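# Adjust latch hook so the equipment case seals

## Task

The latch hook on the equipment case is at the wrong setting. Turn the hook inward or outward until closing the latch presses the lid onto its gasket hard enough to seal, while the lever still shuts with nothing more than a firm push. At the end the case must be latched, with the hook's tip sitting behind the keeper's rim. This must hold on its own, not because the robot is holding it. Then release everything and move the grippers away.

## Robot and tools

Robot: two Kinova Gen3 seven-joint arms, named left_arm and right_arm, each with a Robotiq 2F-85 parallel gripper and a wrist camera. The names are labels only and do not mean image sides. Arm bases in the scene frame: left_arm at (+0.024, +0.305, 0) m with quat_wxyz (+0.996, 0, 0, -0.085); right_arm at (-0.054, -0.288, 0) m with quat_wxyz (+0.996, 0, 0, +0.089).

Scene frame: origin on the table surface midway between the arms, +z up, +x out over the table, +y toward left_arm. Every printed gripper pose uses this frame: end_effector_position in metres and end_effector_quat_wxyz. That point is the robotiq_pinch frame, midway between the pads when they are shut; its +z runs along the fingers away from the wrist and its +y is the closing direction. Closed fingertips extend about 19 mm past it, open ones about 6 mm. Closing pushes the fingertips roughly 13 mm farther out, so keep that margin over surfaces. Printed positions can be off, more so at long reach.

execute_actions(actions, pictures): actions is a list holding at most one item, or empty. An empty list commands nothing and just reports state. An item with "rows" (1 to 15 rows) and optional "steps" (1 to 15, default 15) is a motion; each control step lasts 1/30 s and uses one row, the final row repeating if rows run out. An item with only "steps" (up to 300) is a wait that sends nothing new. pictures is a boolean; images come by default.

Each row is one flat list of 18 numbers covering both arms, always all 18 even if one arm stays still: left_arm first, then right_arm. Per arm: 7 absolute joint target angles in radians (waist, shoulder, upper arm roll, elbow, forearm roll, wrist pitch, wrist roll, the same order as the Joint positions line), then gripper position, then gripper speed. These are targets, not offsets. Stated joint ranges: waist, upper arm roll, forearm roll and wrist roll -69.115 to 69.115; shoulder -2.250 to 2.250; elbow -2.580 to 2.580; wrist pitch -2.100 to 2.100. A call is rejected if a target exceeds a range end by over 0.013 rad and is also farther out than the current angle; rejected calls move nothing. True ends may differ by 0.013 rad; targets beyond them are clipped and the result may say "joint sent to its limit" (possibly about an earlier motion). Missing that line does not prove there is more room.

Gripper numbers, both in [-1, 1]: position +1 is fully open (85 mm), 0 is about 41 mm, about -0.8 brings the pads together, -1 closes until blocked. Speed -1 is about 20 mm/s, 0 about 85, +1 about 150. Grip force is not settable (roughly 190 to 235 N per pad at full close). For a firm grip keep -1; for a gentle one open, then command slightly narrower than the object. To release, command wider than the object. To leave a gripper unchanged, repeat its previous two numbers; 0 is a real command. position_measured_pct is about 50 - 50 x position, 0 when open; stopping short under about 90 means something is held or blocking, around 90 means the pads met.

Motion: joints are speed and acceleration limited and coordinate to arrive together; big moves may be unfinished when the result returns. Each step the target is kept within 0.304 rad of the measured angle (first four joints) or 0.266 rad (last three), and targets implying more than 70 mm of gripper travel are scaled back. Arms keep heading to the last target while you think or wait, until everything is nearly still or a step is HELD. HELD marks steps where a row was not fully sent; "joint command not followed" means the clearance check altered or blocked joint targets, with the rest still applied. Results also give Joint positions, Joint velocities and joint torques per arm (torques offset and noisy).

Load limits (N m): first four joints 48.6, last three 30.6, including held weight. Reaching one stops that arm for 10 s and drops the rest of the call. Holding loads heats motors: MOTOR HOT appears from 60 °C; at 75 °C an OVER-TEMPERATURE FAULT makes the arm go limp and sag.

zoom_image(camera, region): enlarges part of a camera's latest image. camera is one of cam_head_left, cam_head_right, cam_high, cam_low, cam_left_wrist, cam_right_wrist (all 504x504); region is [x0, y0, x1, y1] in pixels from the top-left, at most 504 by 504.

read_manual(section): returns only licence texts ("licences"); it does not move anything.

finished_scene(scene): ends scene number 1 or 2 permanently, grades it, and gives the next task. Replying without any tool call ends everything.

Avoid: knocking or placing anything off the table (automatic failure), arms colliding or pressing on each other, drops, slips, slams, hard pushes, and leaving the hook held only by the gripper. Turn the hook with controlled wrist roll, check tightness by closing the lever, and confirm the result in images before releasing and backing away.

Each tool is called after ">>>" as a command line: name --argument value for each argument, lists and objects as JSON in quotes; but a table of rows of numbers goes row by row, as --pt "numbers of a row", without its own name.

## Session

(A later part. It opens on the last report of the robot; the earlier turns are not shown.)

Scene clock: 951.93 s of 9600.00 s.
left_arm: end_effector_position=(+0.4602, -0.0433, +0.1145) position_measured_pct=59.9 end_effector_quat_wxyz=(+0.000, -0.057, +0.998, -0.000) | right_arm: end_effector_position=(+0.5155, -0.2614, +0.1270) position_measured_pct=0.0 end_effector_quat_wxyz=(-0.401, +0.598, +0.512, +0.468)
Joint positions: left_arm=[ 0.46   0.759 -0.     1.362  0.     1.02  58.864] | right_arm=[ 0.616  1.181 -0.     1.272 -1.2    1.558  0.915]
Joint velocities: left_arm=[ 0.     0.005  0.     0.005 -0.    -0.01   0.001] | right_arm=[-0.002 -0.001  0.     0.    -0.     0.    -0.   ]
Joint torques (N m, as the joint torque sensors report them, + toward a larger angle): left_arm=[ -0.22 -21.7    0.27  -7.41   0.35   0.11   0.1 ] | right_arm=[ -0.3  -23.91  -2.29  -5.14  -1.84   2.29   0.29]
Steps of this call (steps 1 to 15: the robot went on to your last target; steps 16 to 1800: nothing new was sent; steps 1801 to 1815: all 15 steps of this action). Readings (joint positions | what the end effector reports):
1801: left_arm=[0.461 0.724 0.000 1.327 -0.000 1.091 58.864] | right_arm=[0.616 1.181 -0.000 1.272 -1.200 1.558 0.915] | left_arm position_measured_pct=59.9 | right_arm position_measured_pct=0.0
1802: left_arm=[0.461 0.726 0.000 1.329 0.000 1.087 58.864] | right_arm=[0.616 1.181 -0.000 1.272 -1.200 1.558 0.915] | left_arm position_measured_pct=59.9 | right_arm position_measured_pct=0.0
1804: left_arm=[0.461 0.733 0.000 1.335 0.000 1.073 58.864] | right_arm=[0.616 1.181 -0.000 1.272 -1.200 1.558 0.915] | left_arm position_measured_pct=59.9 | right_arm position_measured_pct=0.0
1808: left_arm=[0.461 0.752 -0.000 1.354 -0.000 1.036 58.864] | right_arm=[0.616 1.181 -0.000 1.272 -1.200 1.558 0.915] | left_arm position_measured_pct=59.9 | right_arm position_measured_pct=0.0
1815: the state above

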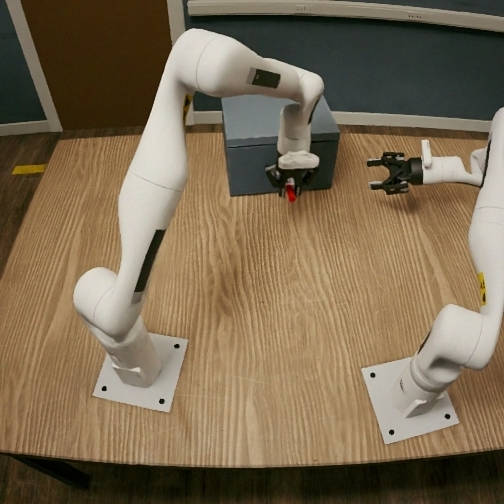

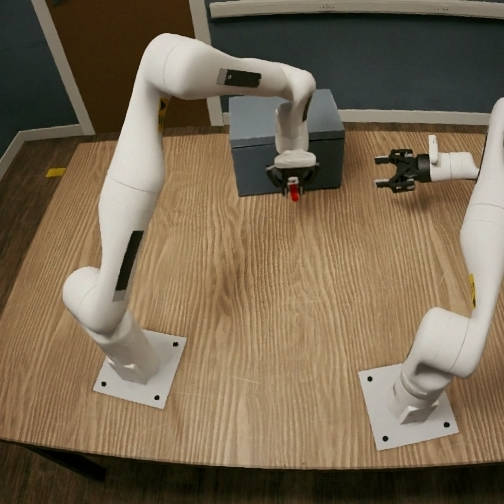

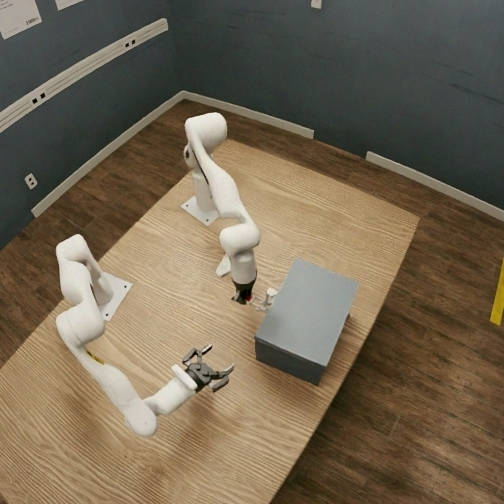

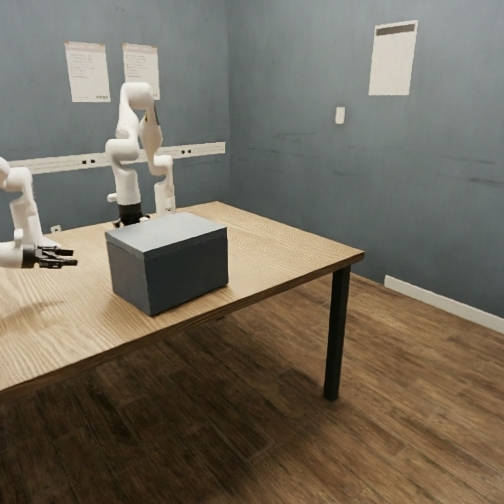

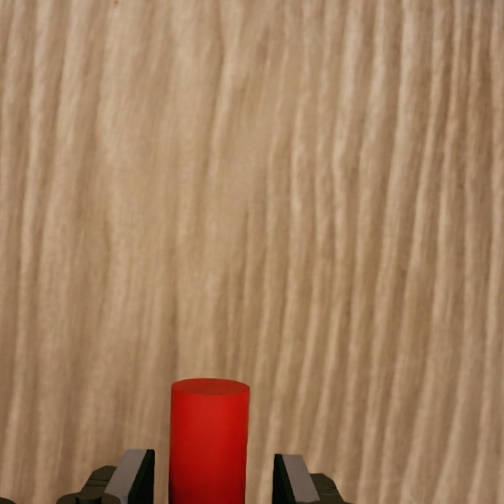

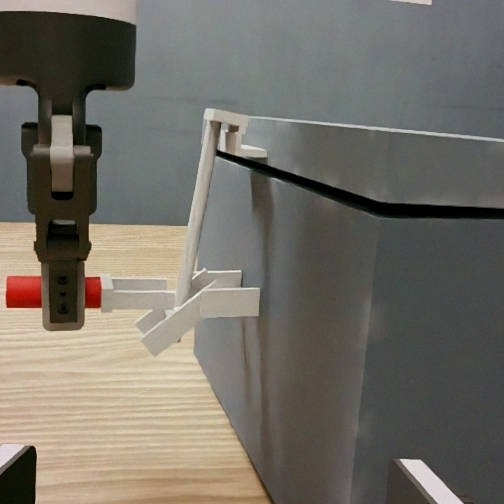

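>>> execute_actions --actions '[{"rows": [[0.4635,0.7594,0,1.3625,0,1.0197,58.867,-0.2,0,0.616,1.181,0,1.272,-1.2,1.558,0.915,1,0],[0.4635,0.7594,0,1.3625,0,1.0197,58.867,-0.2,0,0.616,1.181,0,1.272,-1.2,1.558,0.915,1,0],[0.4635,0.7594,0,1.3625,0,1.0197,58.867,-0.2,0,0.616,1.181,0,1.272,-1.2,1.558,0.915,1,0],[0.4635,0.7594,0,1.3625,0,1.0197,58.867,-0.62,-0.5,0.616,1.181,0,1.272,-1.2,1.558,0.915,1,0]], "steps": 15}]' --pictures false

>>> execute_actions --actions '[{"steps": 10}]'

Scene clock: 966.07 s of 9600.00 s.
left_arm: end_effector_position=(+0.4592, -0.0447, +0.1143) position_measured_pct=75.0 end_effector_quat_wxyz=(+0.000, -0.057, +0.998, -0.000) | right_arm: end_effector_position=(+0.5155, -0.2614, +0.1270) position_measured_pct=0.0 end_effector_quat_wxyz=(-0.401, +0.598, +0.512, +0.468)
Joint positions: left_arm=[ 0.464  0.759  0.     1.362  0.     1.02  58.867] | right_arm=[ 0.616  1.181 -0.     1.272 -1.2    1.558  0.915]
Joint velocities: left_arm=[-0.001 -0.002  0.    -0.     0.001  0.001 -0.   ] | right_arm=[-0.001 -0.001  0.     0.    -0.     0.     0.   ]
Joint torques (N m, as the joint torque sensors report them, + toward a larger angle): left_arm=[  0.04 -21.42   0.28  -7.19   0.61  -0.16   0.07] | right_arm=[ -0.11 -23.92  -2.3   -5.24  -2.05   2.38   0.31]
Steps of this call (steps 1 to 15: the robot went on to your last target; steps 16 to 409: nothing new was sent; steps 410 to 424: all 15 steps of this action). Readings (joint positions | what the end effector reports):
410: left_arm=[0.461 0.759 -0.000 1.362 -0.000 1.020 58.864] | right_arm=[0.616 1.181 -0.000 1.272 -1.200 1.558 0.915] | left_arm position_measured_pct=59.9 | right_arm position_measured_pct=0.0
411: left_arm=[0.462 0.759 -0.000 1.362 -0.000 1.020 58.865] | right_arm=[0.616 1.181 -0.000 1.272 -1.200 1.558 0.915] | left_arm position_measured_pct=59.9 | right_arm position_measured_pct=0.0
413: left_arm=[0.463 0.759 0.000 1.362 0.000 1.020 58.866] | right_arm=[0.616 1.181 -0.000 1.272 -1.200 1.558 0.915] | left_arm position_measured_pct=59.9 | right_arm position_measured_pct=0.0
417: left_arm=[0.463 0.759 0.000 1.362 0.000 1.020 58.867] | right_arm=[0.616 1.181 -0.000 1.272 -1.200 1.558 0.915] | left_arm position_measured_pct=64.7 | right_arm position_measured_pct=0.0
424: the state above

Scene clock: 966.40 s of 9600.00 s.
left_arm: end_effector_position=(+0.4592, -0.0447, +0.1143) position_measured_pct=75.4 end_effector_quat_wxyz=(+0.000, -0.057, +0.998, -0.000) | right_arm: end_effector_position=(+0.5155, -0.2614, +0.1270) position_measured_pct=0.0 end_effector_quat_wxyz=(-0.401, +0.598, +0.512, +0.468)
Joint positions: left_arm=[ 0.464  0.759  0.     1.362  0.     1.02  58.867] | right_arm=[ 0.616  1.181 -0.     1.272 -1.2    1.558  0.915]
Joint velocities: left_arm=[ 0.001 -0.001  0.     0.     0.     0.    -0.   ] | right_arm=[-0.002  0.     0.001 -0.     0.     0.001  0.   ]
Joint torques (N m, as the joint torque sensors report them, + toward a larger angle): left_arm=[ -0.36 -21.34   0.45  -7.56   0.48  -0.15   0.07] | right_arm=[ -0.09 -23.96  -2.39  -5.29  -2.05   2.19   0.31]
Steps of this call (steps 1 to 10: the robot went on to your last target). Readings (joint positions | what the end effector reports):
1: left_arm=[0.464 0.759 0.000 1.362 0.000 1.020 58.867] | right_arm=[0.616 1.181 -0.000 1.272 -1.200 1.558 0.915] | left_arm position_measured_pct=75.4 | right_arm position_measured_pct=0.0
2: left_arm=[0.464 0.759 0.000 1.362 0.000 1.020 58.867] | right_arm=[0.616 1.181 -0.000 1.272 -1.200 1.558 0.915] | left_arm position_measured_pct=75.4 | right_arm position_measured_pct=0.0
4: left_arm=[0.464 0.759 0.000 1.362 0.000 1.020 58.867] | right_arm=[0.616 1.181 -0.000 1.272 -1.200 1.558 0.915] | left_arm position_measured_pct=75.4 | right_arm position_measured_pct=0.0
8: left_arm=[0.464 0.759 0.000 1.362 0.000 1.020 58.867] | right_arm=[0.616 1.181 -0.000 1.272 -1.200 1.558 0.915] | left_arm position_measured_pct=75.4 | right_arm position_measured_pct=0.0
10: the state above

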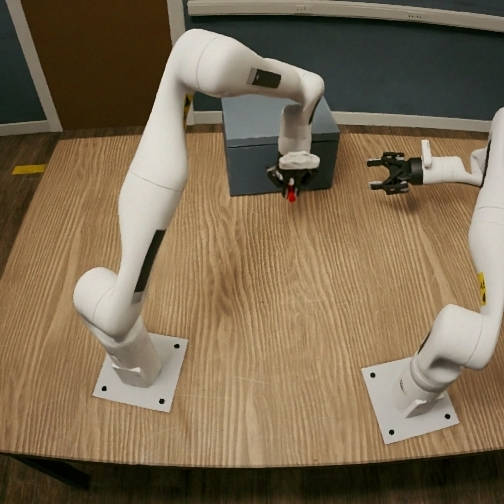

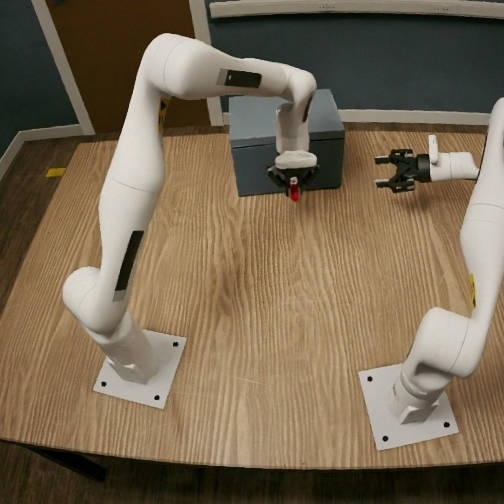

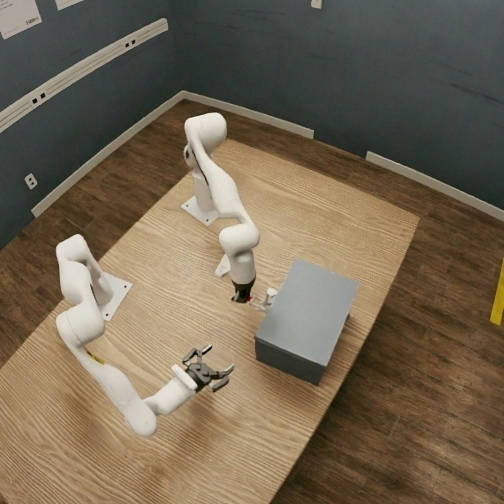

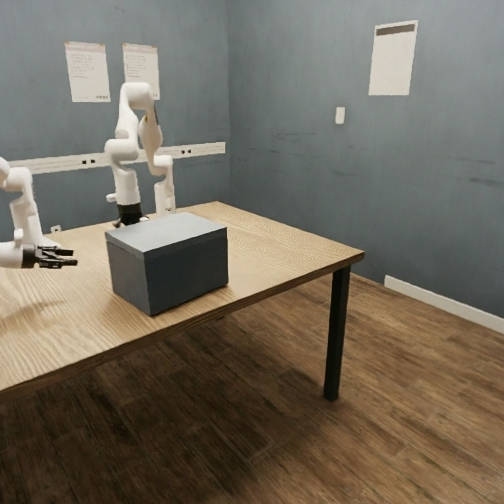

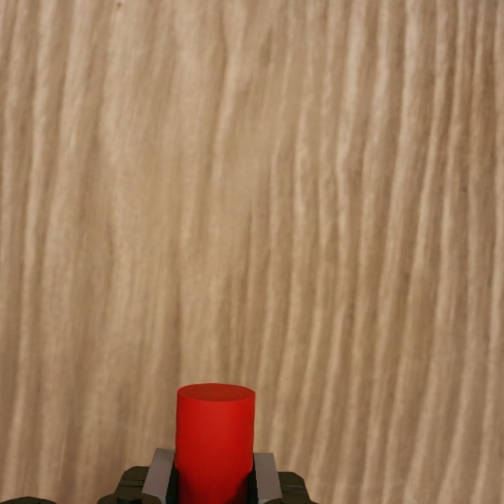

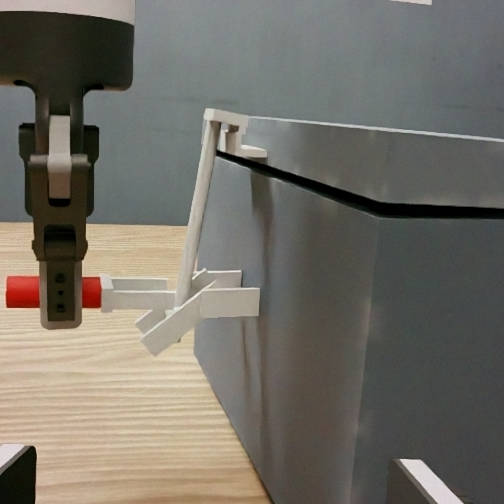

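>>> execute_actions --actions '[{"rows": [[0.4808,0.7462,0,1.4066,-0.036,0.9585,58.905,-0.62,-0.5,0.616,1.181,0,1.272,-1.2,1.558,0.915,1,0],[0.4808,0.7462,0,1.4066,-0.036,0.9585,58.905,-0.62,-0.5,0.616,1.181,0,1.272,-1.2,1.558,0.915,1,0],[0.4808,0.7462,0,1.4066,-0.036,0.9585,58.905,-0.62,-0.5,0.616,1.181,0,1.272,-1.2,1.558,0.915,1,0],[0.4980,0.7329,0,1.4507,-0.0761,0.8986,58.9464,-0.62,-0.5,0.616,1.181,0,1.272,-1.2,1.558,0.915,1,0],[0.4980,0.7329,0,1.4507,-0.0761,0.8986,58.9464,-0.62,-0.5,0.616,1.181,0,1.272,-1.2,1.558,0.915,1,0],[0.4980,0.7329,0,1.4507,-0.0761,0.8986,58.9464,-0.62,-0.5,0.616,1.181,0,1.272,-1.2,1.558,0.915,1,0],[0.5157,0.7230,0,1.4920,-0.125,0.840,58.998,-0.62,-0.5,0.616,1.181,0,1.272,-1.2,1.558,0.915,1,0],[0.5157,0.7230,0,1.4920,-0.125,0.840,58.998,-0.62,-0.5,0.616,1.181,0,1.272,-1.2,1.558,0.915,1,0],[0.5157,0.7230,0,1.4920,-0.125,0.840,58.998,-0.62,-0.5,0.616,1.181,0,1.272,-1.2,1.558,0.915,1,0],[0.5334,0.7153,0,1.5319,-0.1802,0.7822,59.058,-0.62,-0.5,0.616,1.181,0,1.272,-1.2,1.558,0.915,1,0]], "steps": 15}]' --pictures false

>>> execute_actions --actions '[{"steps": 10}]'

Scene clock: 1010.90 s of 9600.00 s.
left_arm: end_effector_position=(+0.4593, -0.0448, +0.1009) position_measured_pct=75.4 end_effector_quat_wxyz=(+0.082, -0.058, +0.995, +0.004) | right_arm: end_effector_position=(+0.5155, -0.2614, +0.1270) position_measured_pct=0.0 end_effector_quat_wxyz=(-0.401, +0.598, +0.512, +0.468)
Joint positions: left_arm=[ 0.529  0.716  0.001  1.521 -0.167  0.798 59.045] | right_arm=[ 0.616  1.181 -0.     1.272 -1.2    1.558  0.915]
Joint velocities: left_arm=[ 0.065 -0.033  0.004  0.164 -0.214 -0.232  0.234] | right_arm=[ 0.001 -0.001 -0.    -0.    -0.    -0.     0.   ]
Joint torques (N m, as the joint torque sensors report them, + toward a larger angle): left_arm=[ -3.07 -19.14  -1.24  -7.6   -0.42  -1.17  -0.11] | right_arm=[ -0.51 -24.05  -2.25  -5.26  -2.07   2.4    0.32]
Steps of this call (steps 1 to 15: the robot went on to your last target; steps 16 to 1320: nothing new was sent; steps 1321 to 1335: all 15 steps of this action). Readings (joint positions | what the end effector reports):
1321: left_arm=[0.464 0.759 -0.000 1.363 -0.000 1.018 58.868] | right_arm=[0.616 1.181 -0.000 1.272 -1.200 1.558 0.915] | left_arm position_measured_pct=75.4 | right_arm position_measured_pct=0.0
1322: left_arm=[0.467 0.756 -0.001 1.369 -0.005 1.011 58.872] | right_arm=[0.616 1.181 -0.000 1.272 -1.200 1.558 0.915] | left_arm position_measured_pct=75.4 | right_arm position_measured_pct=0.0
1324: left_arm=[0.475 0.750 -0.001 1.389 -0.021 0.984 58.889] | right_arm=[0.616 1.181 -0.000 1.272 -1.200 1.558 0.915] | left_arm position_measured_pct=75.4 | right_arm position_measured_pct=0.0
1328: left_arm=[0.494 0.735 -0.000 1.439 -0.068 0.914 58.938] | right_arm=[0.616 1.181 -0.000 1.272 -1.200 1.558 0.915] | left_arm position_measured_pct=75.4 | right_arm position_measured_pct=0.0
1335: the state above

Scene clock: 1011.23 s of 9600.00 s.
left_arm: end_effector_position=(+0.4592, -0.0448, +0.1004) position_measured_pct=75.4 end_effector_quat_wxyz=(+0.087, -0.057, +0.995, +0.004) | right_arm: end_effector_position=(+0.5155, -0.2614, +0.1270) position_measured_pct=0.0 end_effector_quat_wxyz=(-0.401, +0.598, +0.512, +0.468)
Joint positions: left_arm=[ 0.534  0.713  0.     1.532 -0.18   0.784 59.058] | right_arm=[ 0.616  1.181 -0.     1.272 -1.2    1.558  0.915]
Joint velocities: left_arm=[ 0.001 -0.001 -0.     0.002 -0.002 -0.002  0.002] | right_arm=[-0.     0.     0.     0.     0.     0.001 -0.   ]
Joint torques (N m, as the joint torque sensors report them, + toward a larger angle): left_arm=[ -0.76 -19.02   0.    -7.42   0.23  -1.12  -0.06] | right_arm=[ -0.3  -23.79  -2.16  -5.51  -1.95   2.19   0.33]
Steps of this call (steps 1 to 10: the robot went on to your last target). Readings (joint positions | what the end effector reports):
1: left_arm=[0.530 0.715 0.001 1.526 -0.172 0.792 59.051] | right_arm=[0.616 1.181 -0.000 1.272 -1.200 1.558 0.915] | left_arm position_measured_pct=75.4 | right_arm position_measured_pct=0.0
2: left_arm=[0.531 0.714 0.001 1.528 -0.175 0.789 59.054] | right_arm=[0.616 1.181 -0.000 1.272 -1.200 1.558 0.915] | left_arm position_measured_pct=75.4 | right_arm position_measured_pct=0.0
4: left_arm=[0.533 0.713 0.001 1.530 -0.178 0.786 59.056] | right_arm=[0.616 1.181 -0.000 1.272 -1.200 1.558 0.915] | left_arm position_measured_pct=75.4 | right_arm position_measured_pct=0.0
8: left_arm=[0.534 0.713 0.001 1.532 -0.179 0.784 59.058] | right_arm=[0.616 1.181 -0.000 1.272 -1.200 1.558 0.915] | left_arm position_measured_pct=75.4 | right_arm position_measured_pct=0.0
10: the state above

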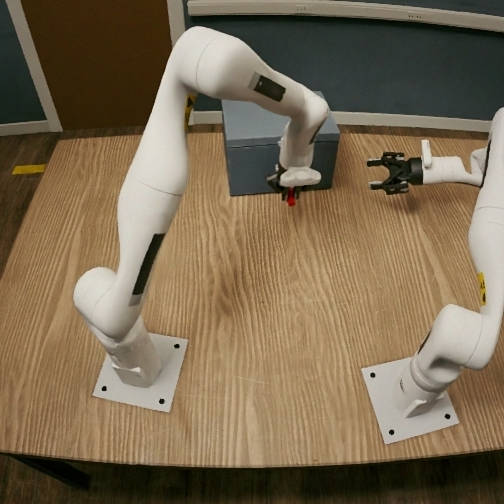

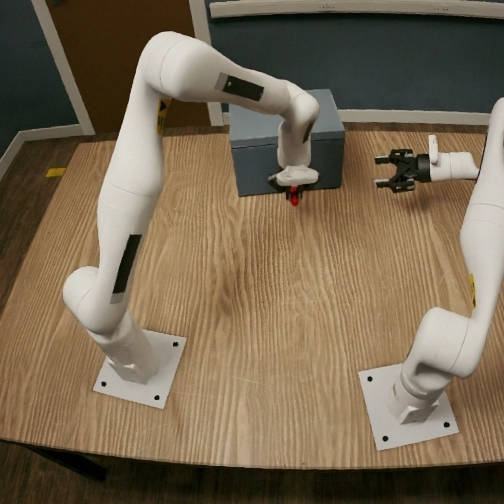

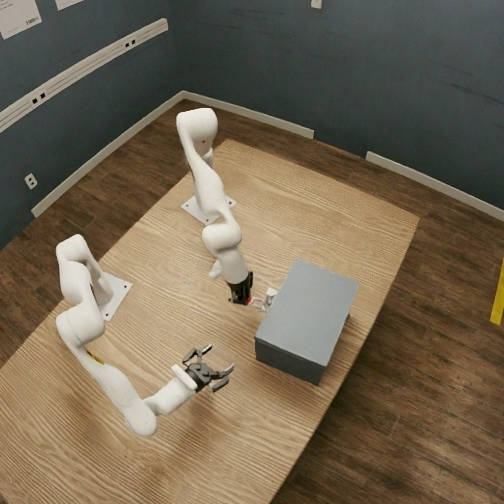

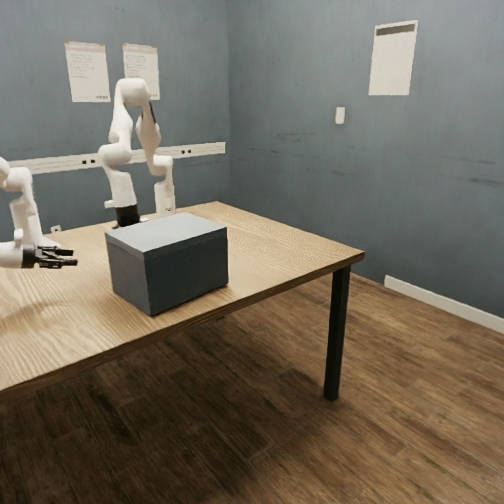

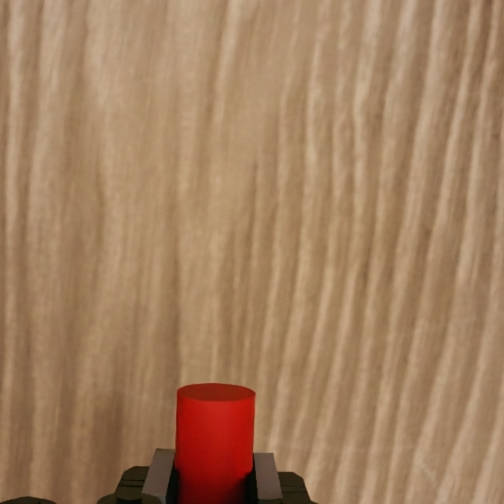

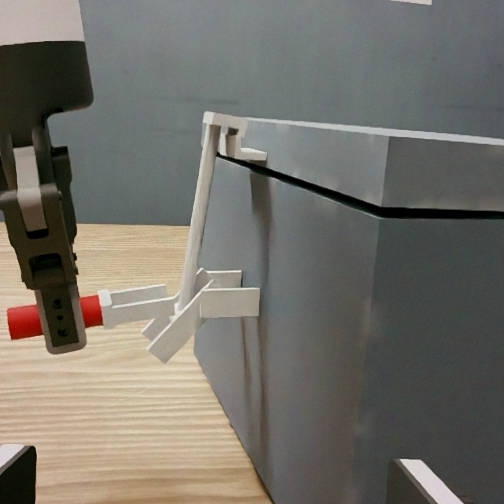

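>>> zoom_image --camera "cam_right_wrist" --region '[180, 80, 290, 190]'

Region (180, 80, 290, 190) of cam_right_wrist's 504x504 image, scaled by 4.582.

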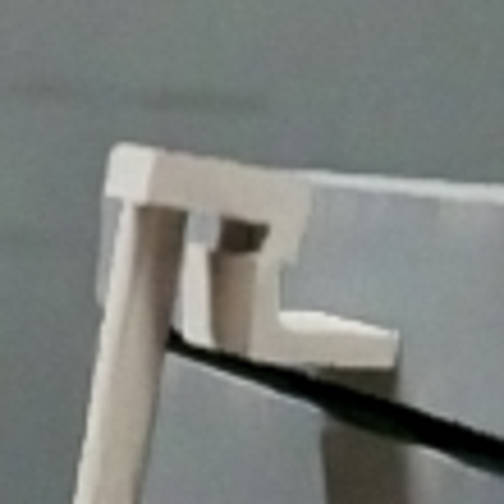

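>>> zoom_image --camera "cam_right_wrist" --region '[200, 105, 270, 165]'

>>> zoom_image --camera "cam_high" --region '[240, 270, 310, 330]'

Region (200, 105, 270, 165) of cam_right_wrist's 504x504 image, scaled by 7.200; it fills the top 432 rows of this view, and the rest is white.

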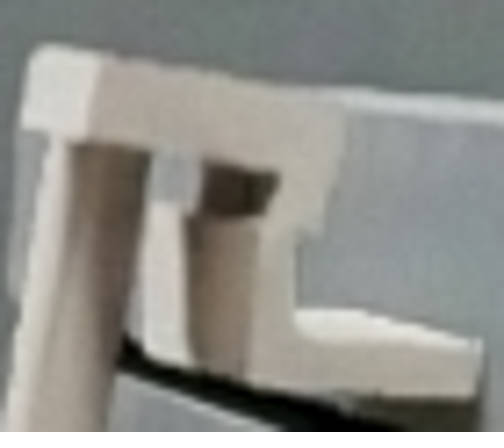

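Region (240, 270, 310, 330) of cam_high's 504x504 image, scaled by 7.200, with more detail than that image has; it fills the top 432 rows of this view, and the rest is white.

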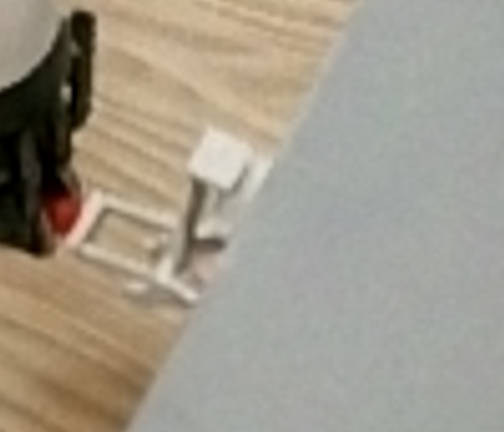

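>>> execute_actions --actions '[{"rows": [[0.5157,0.7230,0,1.4920,-0.125,0.840,58.998,-0.62,-0.5,0.616,1.181,0,1.272,-1.2,1.558,0.915,1,0],[0.5157,0.7230,0,1.4920,-0.125,0.840,58.998,-0.62,-0.5,0.616,1.181,0,1.272,-1.2,1.558,0.915,1,0],[0.4980,0.7329,0,1.4507,-0.0761,0.8986,58.9464,-0.62,-0.5,0.616,1.181,0,1.272,-1.2,1.558,0.915,1,0],[0.4980,0.7329,0,1.4507,-0.0761,0.8986,58.9464,-0.62,-0.5,0.616,1.181,0,1.272,-1.2,1.558,0.915,1,0],[0.4808,0.7462,0,1.4066,-0.036,0.9585,58.905,-0.62,-0.5,0.616,1.181,0,1.272,-1.2,1.558,0.915,1,0],[0.4808,0.7462,0,1.4066,-0.036,0.9585,58.905,-0.62,-0.5,0.616,1.181,0,1.272,-1.2,1.558,0.915,1,0],[0.4635,0.7594,0,1.3625,0,1.0197,58.867,-0.62,-0.5,0.616,1.181,0,1.272,-1.2,1.558,0.915,1,0],[0.4635,0.7594,0,1.3625,0,1.0197,58.867,-0.62,-0.5,0.616,1.181,0,1.272,-1.2,1.558,0.915,1,0],[0.4465,0.7740,0,1.3155,0.032,1.082,58.833,-0.62,-0.5,0.616,1.181,0,1.272,-1.2,1.558,0.915,1,0]], "steps": 15}]' --pictures false

>>> execute_actions --actions '[{"steps": 12}]'

>>> zoom_image --camera "cam_right_wrist" --region '[200, 105, 270, 165]'

Scene clock: 1071.73 s of 9600.00 s.
left_arm: end_effector_position=(+0.4594, -0.0447, +0.1175) position_measured_pct=75.4 end_effector_quat_wxyz=(-0.015, -0.056, +0.998, -0.001) | right_arm: end_effector_position=(+0.5155, -0.2614, +0.1270) position_measured_pct=0.0 end_effector_quat_wxyz=(-0.401, +0.598, +0.512, +0.468)
Joint positions: left_arm=[ 0.452  0.77  -0.001  1.328  0.024  1.066 58.842] | right_arm=[ 0.616  1.181 -0.     1.272 -1.2    1.558  0.915]
Joint velocities: left_arm=[-0.073  0.062 -0.01  -0.198  0.156  0.268 -0.167] | right_arm=[-0.002 -0.     0.    -0.    -0.    -0.    -0.   ]
Joint torques (N m, as the joint torque sensors report them, + toward a larger angle): left_arm=[  1.61 -23.29   1.    -7.89   0.17   0.21  -0.2 ] | right_arm=[ -0.02 -23.73  -2.07  -5.14  -1.8    2.33   0.34]
Steps of this call (steps 1 to 30: the robot went on to your last target; steps 31 to 1800: nothing new was sent; steps 1801 to 1815: all 15 steps of this action). Readings (joint positions | what the end effector reports):
1801: left_arm=[0.533 0.713 0.001 1.531 -0.179 0.785 59.057] | right_arm=[0.616 1.181 -0.000 1.272 -1.200 1.558 0.915] | left_arm position_measured_pct=75.4 | right_arm position_measured_pct=0.0
1802: left_arm=[0.530 0.715 0.001 1.525 -0.172 0.792 59.050] | right_arm=[0.616 1.181 -0.000 1.272 -1.200 1.558 0.915] | left_arm position_measured_pct=75.4 | right_arm position_measured_pct=0.0
1804: left_arm=[0.520 0.720 0.002 1.503 -0.142 0.824 59.018] | right_arm=[0.616 1.181 -0.000 1.272 -1.200 1.558 0.915] | left_arm position_measured_pct=75.4 | right_arm position_measured_pct=0.0
1808: left_arm=[0.494 0.737 0.001 1.438 -0.070 0.914 58.942] | right_arm=[0.616 1.181 -0.000 1.272 -1.200 1.558 0.915] | left_arm position_measured_pct=75.4 | right_arm position_measured_pct=0.0
1815: the state above

Scene clock: 1072.13 s of 9600.00 s.
left_arm: end_effector_position=(+0.4596, -0.0446, +0.1181) position_measured_pct=75.4 end_effector_quat_wxyz=(-0.021, -0.056, +0.998, -0.002) | right_arm: end_effector_position=(+0.5155, -0.2614, +0.1270) position_measured_pct=0.0 end_effector_quat_wxyz=(-0.401, +0.598, +0.512, +0.468)
Joint positions: left_arm=[ 0.447  0.775  0.     1.316  0.032  1.082 58.833] | right_arm=[ 0.616  1.181 -0.     1.272 -1.2    1.558  0.915]
Joint velocities: left_arm=[ 0.001 -0.002 -0.001 -0.001  0.     0.002 -0.001] | right_arm=[-0.001 -0.001 -0.     0.    -0.    -0.     0.   ]
Joint torques (N m, as the joint torque sensors report them, + toward a larger angle): left_arm=[ -0.19 -22.98   0.18  -7.99   0.15  -0.12   0.05] | right_arm=[ -0.26 -23.89  -2.2   -5.    -2.08   2.22   0.08]
Steps of this call (steps 1 to 12: the robot went on to your last target). Readings (joint positions | what the end effector reports):
1: left_arm=[0.450 0.772 -0.001 1.323 0.028 1.073 58.838] | right_arm=[0.616 1.181 -0.000 1.272 -1.200 1.558 0.915] | left_arm position_measured_pct=75.4 | right_arm position_measured_pct=0.0
2: left_arm=[0.449 0.773 -0.001 1.320 0.030 1.077 58.836] | right_arm=[0.616 1.181 -0.000 1.272 -1.200 1.558 0.915] | left_arm position_measured_pct=75.4 | right_arm position_measured_pct=0.0
4: left_arm=[0.448 0.774 -0.000 1.318 0.031 1.080 58.834] | right_arm=[0.616 1.181 -0.000 1.272 -1.200 1.558 0.915] | left_arm position_measured_pct=75.4 | right_arm position_measured_pct=0.0
8: left_arm=[0.447 0.775 0.000 1.316 0.032 1.082 58.833] | right_arm=[0.616 1.181 -0.000 1.272 -1.200 1.558 0.915] | left_arm position_measured_pct=75.4 | right_arm position_measured_pct=0.0
12: the state above

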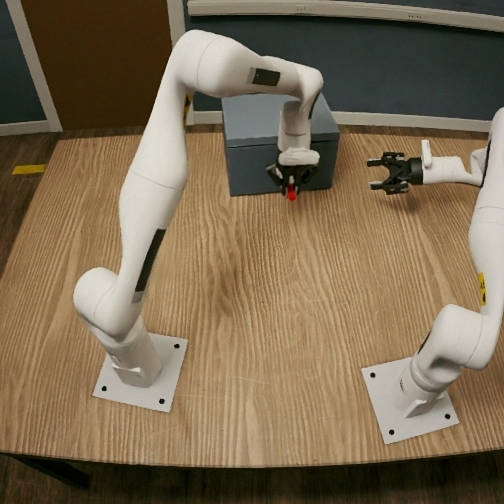

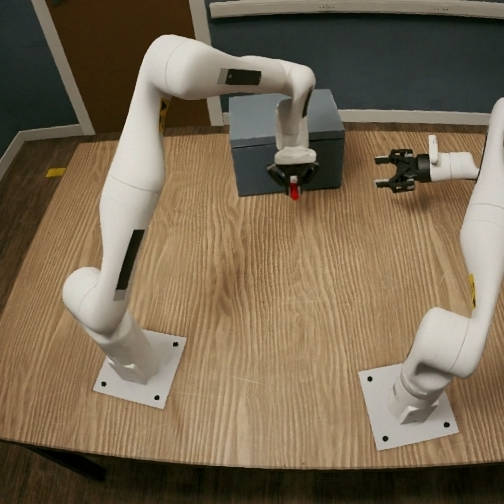

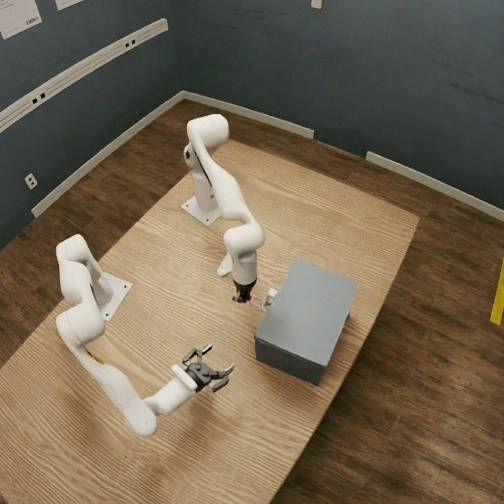

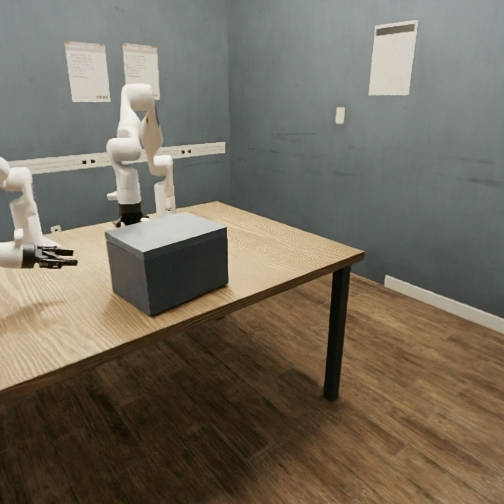

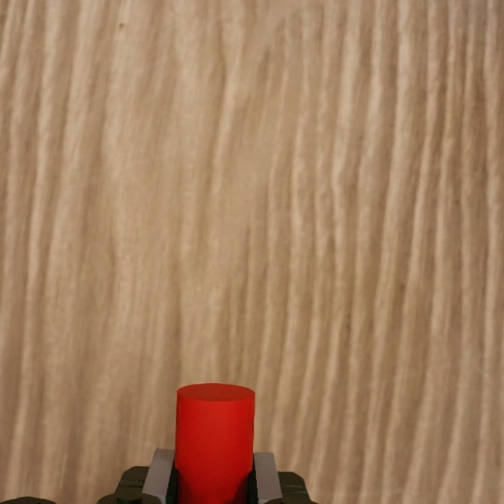

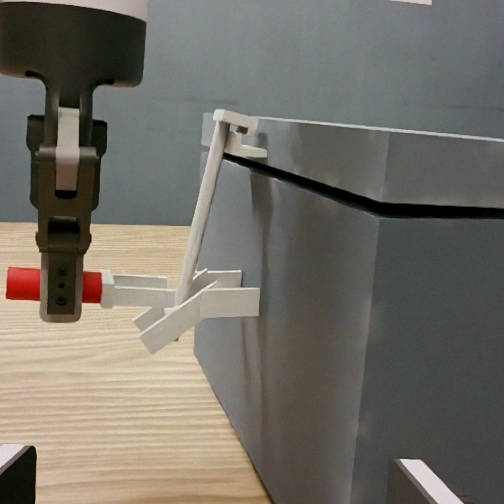

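Region (200, 105, 270, 165) of cam_right_wrist's 504x504 image, scaled by 7.200; it fills the top 432 rows of this view, and the rest is white.

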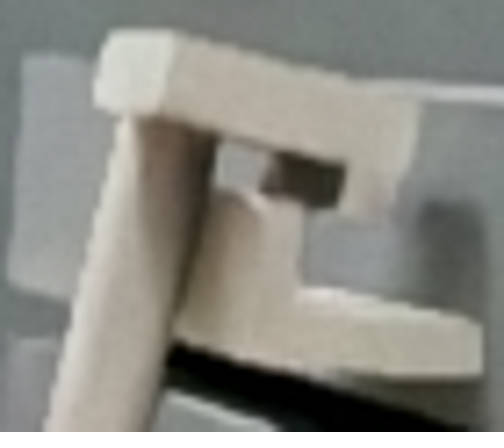

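>>> execute_actions --actions '[{"rows": [[0.4635,0.7594,0,1.3625,0,1.0197,58.867,-0.62,-0.5,0.616,1.181,0,1.272,-1.2,1.558,0.915,1,0],[0.4635,0.7594,0,1.3625,0,1.0197,58.867,-0.62,-0.5,0.616,1.181,0,1.272,-1.2,1.558,0.915,1,0],[0.4635,0.7594,0,1.3625,0,1.0197,58.867,-0.62,-0.5,0.616,1.181,0,1.272,-1.2,1.558,0.915,1,0],[0.4808,0.7462,0,1.4066,-0.036,0.9585,58.905,-0.62,-0.5,0.616,1.181,0,1.272,-1.2,1.558,0.915,1,0],[0.4808,0.7462,0,1.4066,-0.036,0.9585,58.905,-0.62,-0.5,0.616,1.181,0,1.272,-1.2,1.558,0.915,1,0],[0.4808,0.7462,0,1.4066,-0.036,0.9585,58.905,-0.62,-0.5,0.616,1.181,0,1.272,-1.2,1.558,0.915,1,0],[0.4980,0.7329,0,1.4507,-0.0761,0.8986,58.9464,-0.62,-0.5,0.616,1.181,0,1.272,-1.2,1.558,0.915,1,0],[0.4980,0.7329,0,1.4507,-0.0761,0.8986,58.9464,-0.62,-0.5,0.616,1.181,0,1.272,-1.2,1.558,0.915,1,0],[0.4980,0.7329,0,1.4507,-0.0761,0.8986,58.9464,-0.62,-0.5,0.616,1.181,0,1.272,-1.2,1.558,0.915,1,0],[0.5157,0.7230,0,1.4920,-0.125,0.840,58.998,-0.62,-0.5,0.616,1.181,0,1.272,-1.2,1.558,0.915,1,0],[0.5157,0.7230,0,1.4920,-0.125,0.840,58.998,-0.62,-0.5,0.616,1.181,0,1.272,-1.2,1.558,0.915,1,0],[0.5157,0.7230,0,1.4920,-0.125,0.840,58.998,-0.62,-0.5,0.616,1.181,0,1.272,-1.2,1.558,0.915,1,0],[0.5334,0.7153,0,1.5319,-0.1802,0.7822,59.058,-0.62,-0.5,0.616,1.181,0,1.272,-1.2,1.558,0.915,1,0]], "steps": 15}]' --pictures false

>>> execute_actions --actions '[{"rows": [[0.5517,0.7098,0,1.5700,-0.244,0.7285,59.126,-0.62,-0.5,0.616,1.181,0,1.272,-1.2,1.558,0.915,1,0],[0.5517,0.7098,0,1.5700,-0.244,0.7285,59.126,-0.62,-0.5,0.616,1.181,0,1.272,-1.2,1.558,0.915,1,0],[0.5517,0.7098,0,1.5700,-0.244,0.7285,59.126,-0.62,-0.5,0.616,1.181,0,1.272,-1.2,1.558,0.915,1,0],[0.5701,0.7065,0,1.6062,-0.3179,0.6778,59.207,-0.62,-0.5,0.616,1.181,0,1.272,-1.2,1.558,0.915,1,0],[0.5701,0.7065,0,1.6062,-0.3179,0.6778,59.207,-0.62,-0.5,0.616,1.181,0,1.272,-1.2,1.558,0.915,1,0],[0.5701,0.7065,0,1.6062,-0.3179,0.6778,59.207,-0.62,-0.5,0.616,1.181,0,1.272,-1.2,1.558,0.915,1,0],[0.5886,0.7056,0,1.6407,-0.401,0.6330,59.297,-0.62,-0.5,0.616,1.181,0,1.272,-1.2,1.558,0.915,1,0],[0.5886,0.7056,0,1.6407,-0.401,0.6330,59.297,-0.62,-0.5,0.616,1.181,0,1.272,-1.2,1.558,0.915,1,0],[0.5886,0.7056,0,1.6407,-0.401,0.6330,59.297,-0.62,-0.5,0.616,1.181,0,1.272,-1.2,1.558,0.915,1,0],[0.6071,0.7071,0,1.6732,-0.4947,0.5931,59.400,-0.62,-0.5,0.616,1.181,0,1.272,-1.2,1.558,0.915,1,0]], "steps": 15}]' --pictures false

>>> execute_actions --actions '[{"steps": 12}]'

>>> zoom_image --camera "cam_right_wrist" --region '[190, 100, 290, 190]'

Scene clock: 1101.43 s of 9600.00 s.
left_arm: end_effector_position=(+0.4591, -0.0448, +0.1029) position_measured_pct=75.4 end_effector_quat_wxyz=(+0.066, -0.058, +0.996, +0.004) | right_arm: end_effector_position=(+0.5155, -0.2614, +0.1270) position_measured_pct=0.0 end_effector_quat_wxyz=(-0.401, +0.598, +0.512, +0.468)
Joint positions: left_arm=[ 0.517  0.723  0.     1.492 -0.129  0.839 59.004] | right_arm=[ 0.616  1.181 -0.     1.272 -1.2    1.558  0.915]
Joint velocities: left_arm=[ 0.166 -0.083  0.01   0.398 -0.505 -0.566  0.545] | right_arm=[-0.001 -0.001  0.    -0.     0.     0.     0.   ]
Joint torques (N m, as the joint torque sensors report them, + toward a larger angle): left_arm=[ -1.31 -19.62  -0.68  -7.32  -0.19  -0.51  -0.02] | right_arm=[ -0.17 -23.84  -2.23  -5.46  -2.12   2.26   0.14]
Steps of this call (steps 1 to 30: the robot went on to your last target; steps 31 to 864: nothing new was sent; steps 865 to 879: all 15 steps of this action). Readings (joint positions | what the end effector reports):
865: left_arm=[0.447 0.775 0.000 1.317 0.032 1.081 58.834] | right_arm=[0.616 1.181 -0.000 1.272 -1.200 1.558 0.915] | left_arm position_measured_pct=75.4 | right_arm position_measured_pct=0.0
866: left_arm=[0.450 0.772 -0.000 1.323 0.028 1.074 58.837] | right_arm=[0.616 1.181 -0.000 1.272 -1.200 1.558 0.915] | left_arm position_measured_pct=75.4 | right_arm position_measured_pct=0.0
868: left_arm=[0.457 0.765 -0.001 1.343 0.014 1.046 58.852] | right_arm=[0.616 1.181 -0.000 1.272 -1.200 1.558 0.915] | left_arm position_measured_pct=75.4 | right_arm position_measured_pct=0.0
872: left_arm=[0.477 0.749 -0.000 1.395 -0.028 0.975 58.896] | right_arm=[0.616 1.181 -0.000 1.272 -1.200 1.558 0.915] | left_arm position_measured_pct=75.4 | right_arm position_measured_pct=0.0
879: the state above

Scene clock: 1101.93 s of 9600.00 s.
left_arm: end_effector_position=(+0.4618, -0.0445, +0.0858) position_measured_pct=75.4 end_effector_quat_wxyz=(+0.168, -0.057, +0.984, +0.009) | right_arm: end_effector_position=(+0.5155, -0.2614, +0.1270) position_measured_pct=0.0 end_effector_quat_wxyz=(-0.401, +0.598, +0.512, +0.468)
Joint positions: left_arm=[ 0.602  0.706  0.002  1.663 -0.469  0.606 59.373] | right_arm=[ 0.616  1.181 -0.     1.272 -1.2    1.558  0.915]
Joint velocities: left_arm=[ 0.075  0.002 -0.     0.156 -0.423 -0.196  0.461] | right_arm=[ 0.001 -0.001 -0.    -0.     0.     0.001  0.   ]
Joint torques (N m, as the joint torque sensors report them, + toward a larger angle): left_arm=[ -1.77 -19.57  -1.6   -7.65  -0.62  -0.97   0.23] | right_arm=[ -0.14 -23.88  -2.52  -5.24  -1.94   2.29   0.31]
Steps of this call (steps 1 to 15: all 15 steps of this action). Readings (joint positions | what the end effector reports):
1: left_arm=[0.522 0.720 0.001 1.505 -0.146 0.820 59.022] | right_arm=[0.616 1.181 -0.000 1.272 -1.200 1.558 0.915] | left_arm position_measured_pct=75.4 | right_arm position_measured_pct=0.0
2: left_arm=[0.529 0.718 0.001 1.519 -0.165 0.801 59.043] | right_arm=[0.616 1.181 -0.000 1.272 -1.200 1.558 0.915] | left_arm position_measured_pct=75.4 | right_arm position_measured_pct=0.0
4: left_arm=[0.541 0.713 0.001 1.545 -0.205 0.764 59.086] | right_arm=[0.616 1.181 -0.000 1.272 -1.200 1.558 0.915] | left_arm position_measured_pct=75.4 | right_arm position_measured_pct=0.0
8: left_arm=[0.566 0.708 0.001 1.595 -0.298 0.695 59.186] | right_arm=[0.616 1.181 -0.000 1.272 -1.200 1.558 0.915] | left_arm position_measured_pct=75.4 | right_arm position_measured_pct=0.0
15: the state above

Scene clock: 1102.33 s of 9600.00 s.
left_arm: end_effector_position=(+0.4619, -0.0446, +0.0850) position_measured_pct=75.4 end_effector_quat_wxyz=(+0.173, -0.056, +0.983, +0.009) | right_arm: end_effector_position=(+0.5155, -0.2614, +0.1270) position_measured_pct=0.0 end_effector_quat_wxyz=(-0.401, +0.598, +0.512, +0.468)
Joint positions: left_arm=[ 0.608  0.706  0.001  1.673 -0.494  0.594 59.4  ] | right_arm=[ 0.616  1.181 -0.     1.272 -1.2    1.558  0.915]
Joint velocities: left_arm=[ 0.001  0.002  0.001  0.001 -0.001 -0.001  0.002] | right_arm=[-0.003  0.002  0.    -0.     0.     0.001  0.   ]
Joint torques (N m, as the joint torque sensors report them, + toward a larger angle): left_arm=[ -0.8  -19.28  -0.13  -6.65  -0.56  -0.73  -0.16] | right_arm=[  0.06 -24.15  -2.43  -5.33  -2.     2.14   0.27]
Steps of this call (steps 1 to 12: the robot went on to your last target). Readings (joint positions | what the end effector reports):
1: left_arm=[0.604 0.706 0.002 1.668 -0.480 0.600 59.385] | right_arm=[0.616 1.181 -0.000 1.272 -1.200 1.558 0.915] | left_arm position_measured_pct=75.4 | right_arm position_measured_pct=0.0
2: left_arm=[0.605 0.706 0.002 1.670 -0.486 0.597 59.392] | right_arm=[0.616 1.181 -0.000 1.272 -1.200 1.558 0.915] | left_arm position_measured_pct=75.4 | right_arm position_measured_pct=0.0
4: left_arm=[0.606 0.706 0.001 1.672 -0.491 0.595 59.397] | right_arm=[0.616 1.181 -0.000 1.272 -1.200 1.558 0.915] | left_arm position_measured_pct=75.4 | right_arm position_measured_pct=0.0
8: left_arm=[0.607 0.706 0.001 1.673 -0.494 0.594 59.400] | right_arm=[0.616 1.181 -0.000 1.272 -1.200 1.558 0.915] | left_arm position_measured_pct=75.4 | right_arm position_measured_pct=0.0
12: the state above

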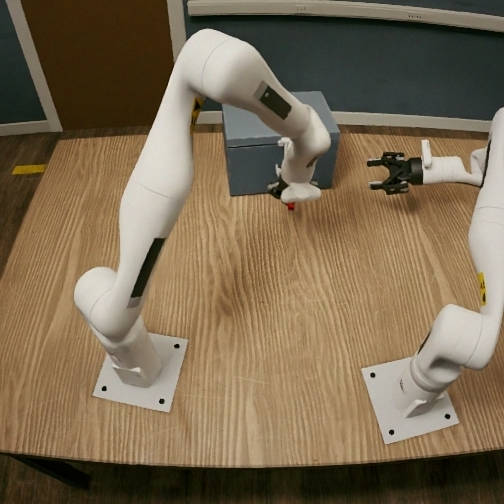

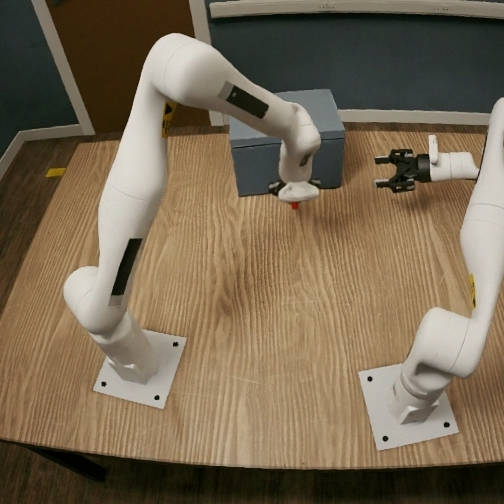

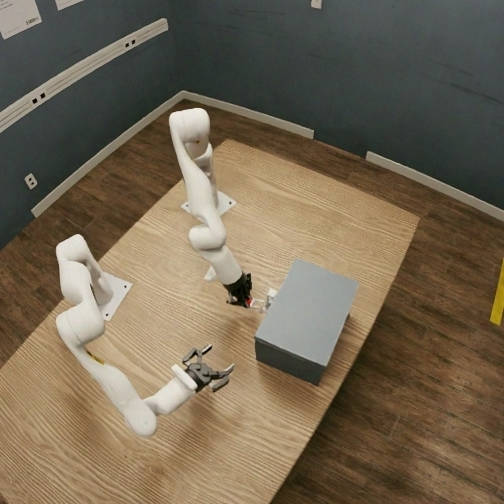

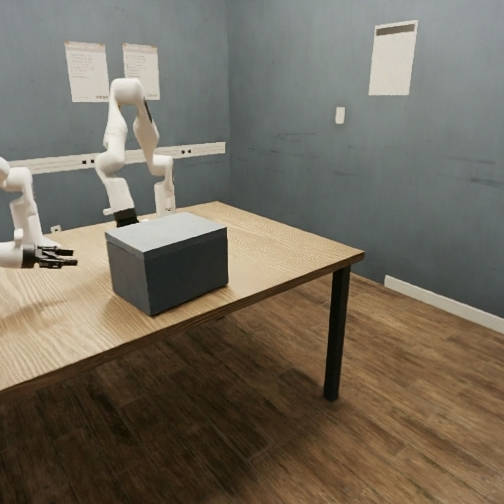

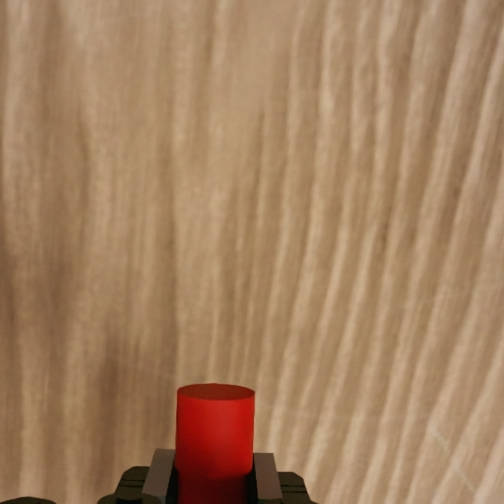

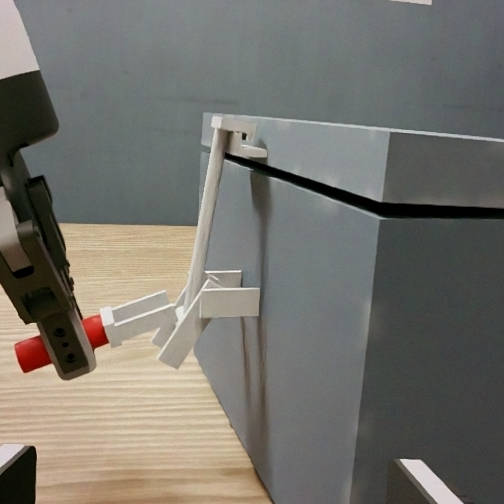

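Region (190, 100, 290, 190) of cam_right_wrist's 504x504 image, scaled by 5.040; it fills the top 454 rows of this view, and the rest is white.

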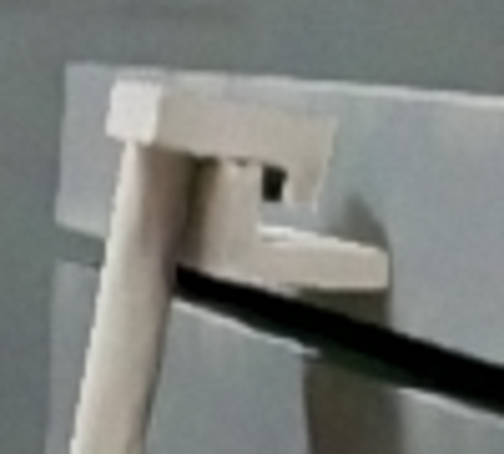

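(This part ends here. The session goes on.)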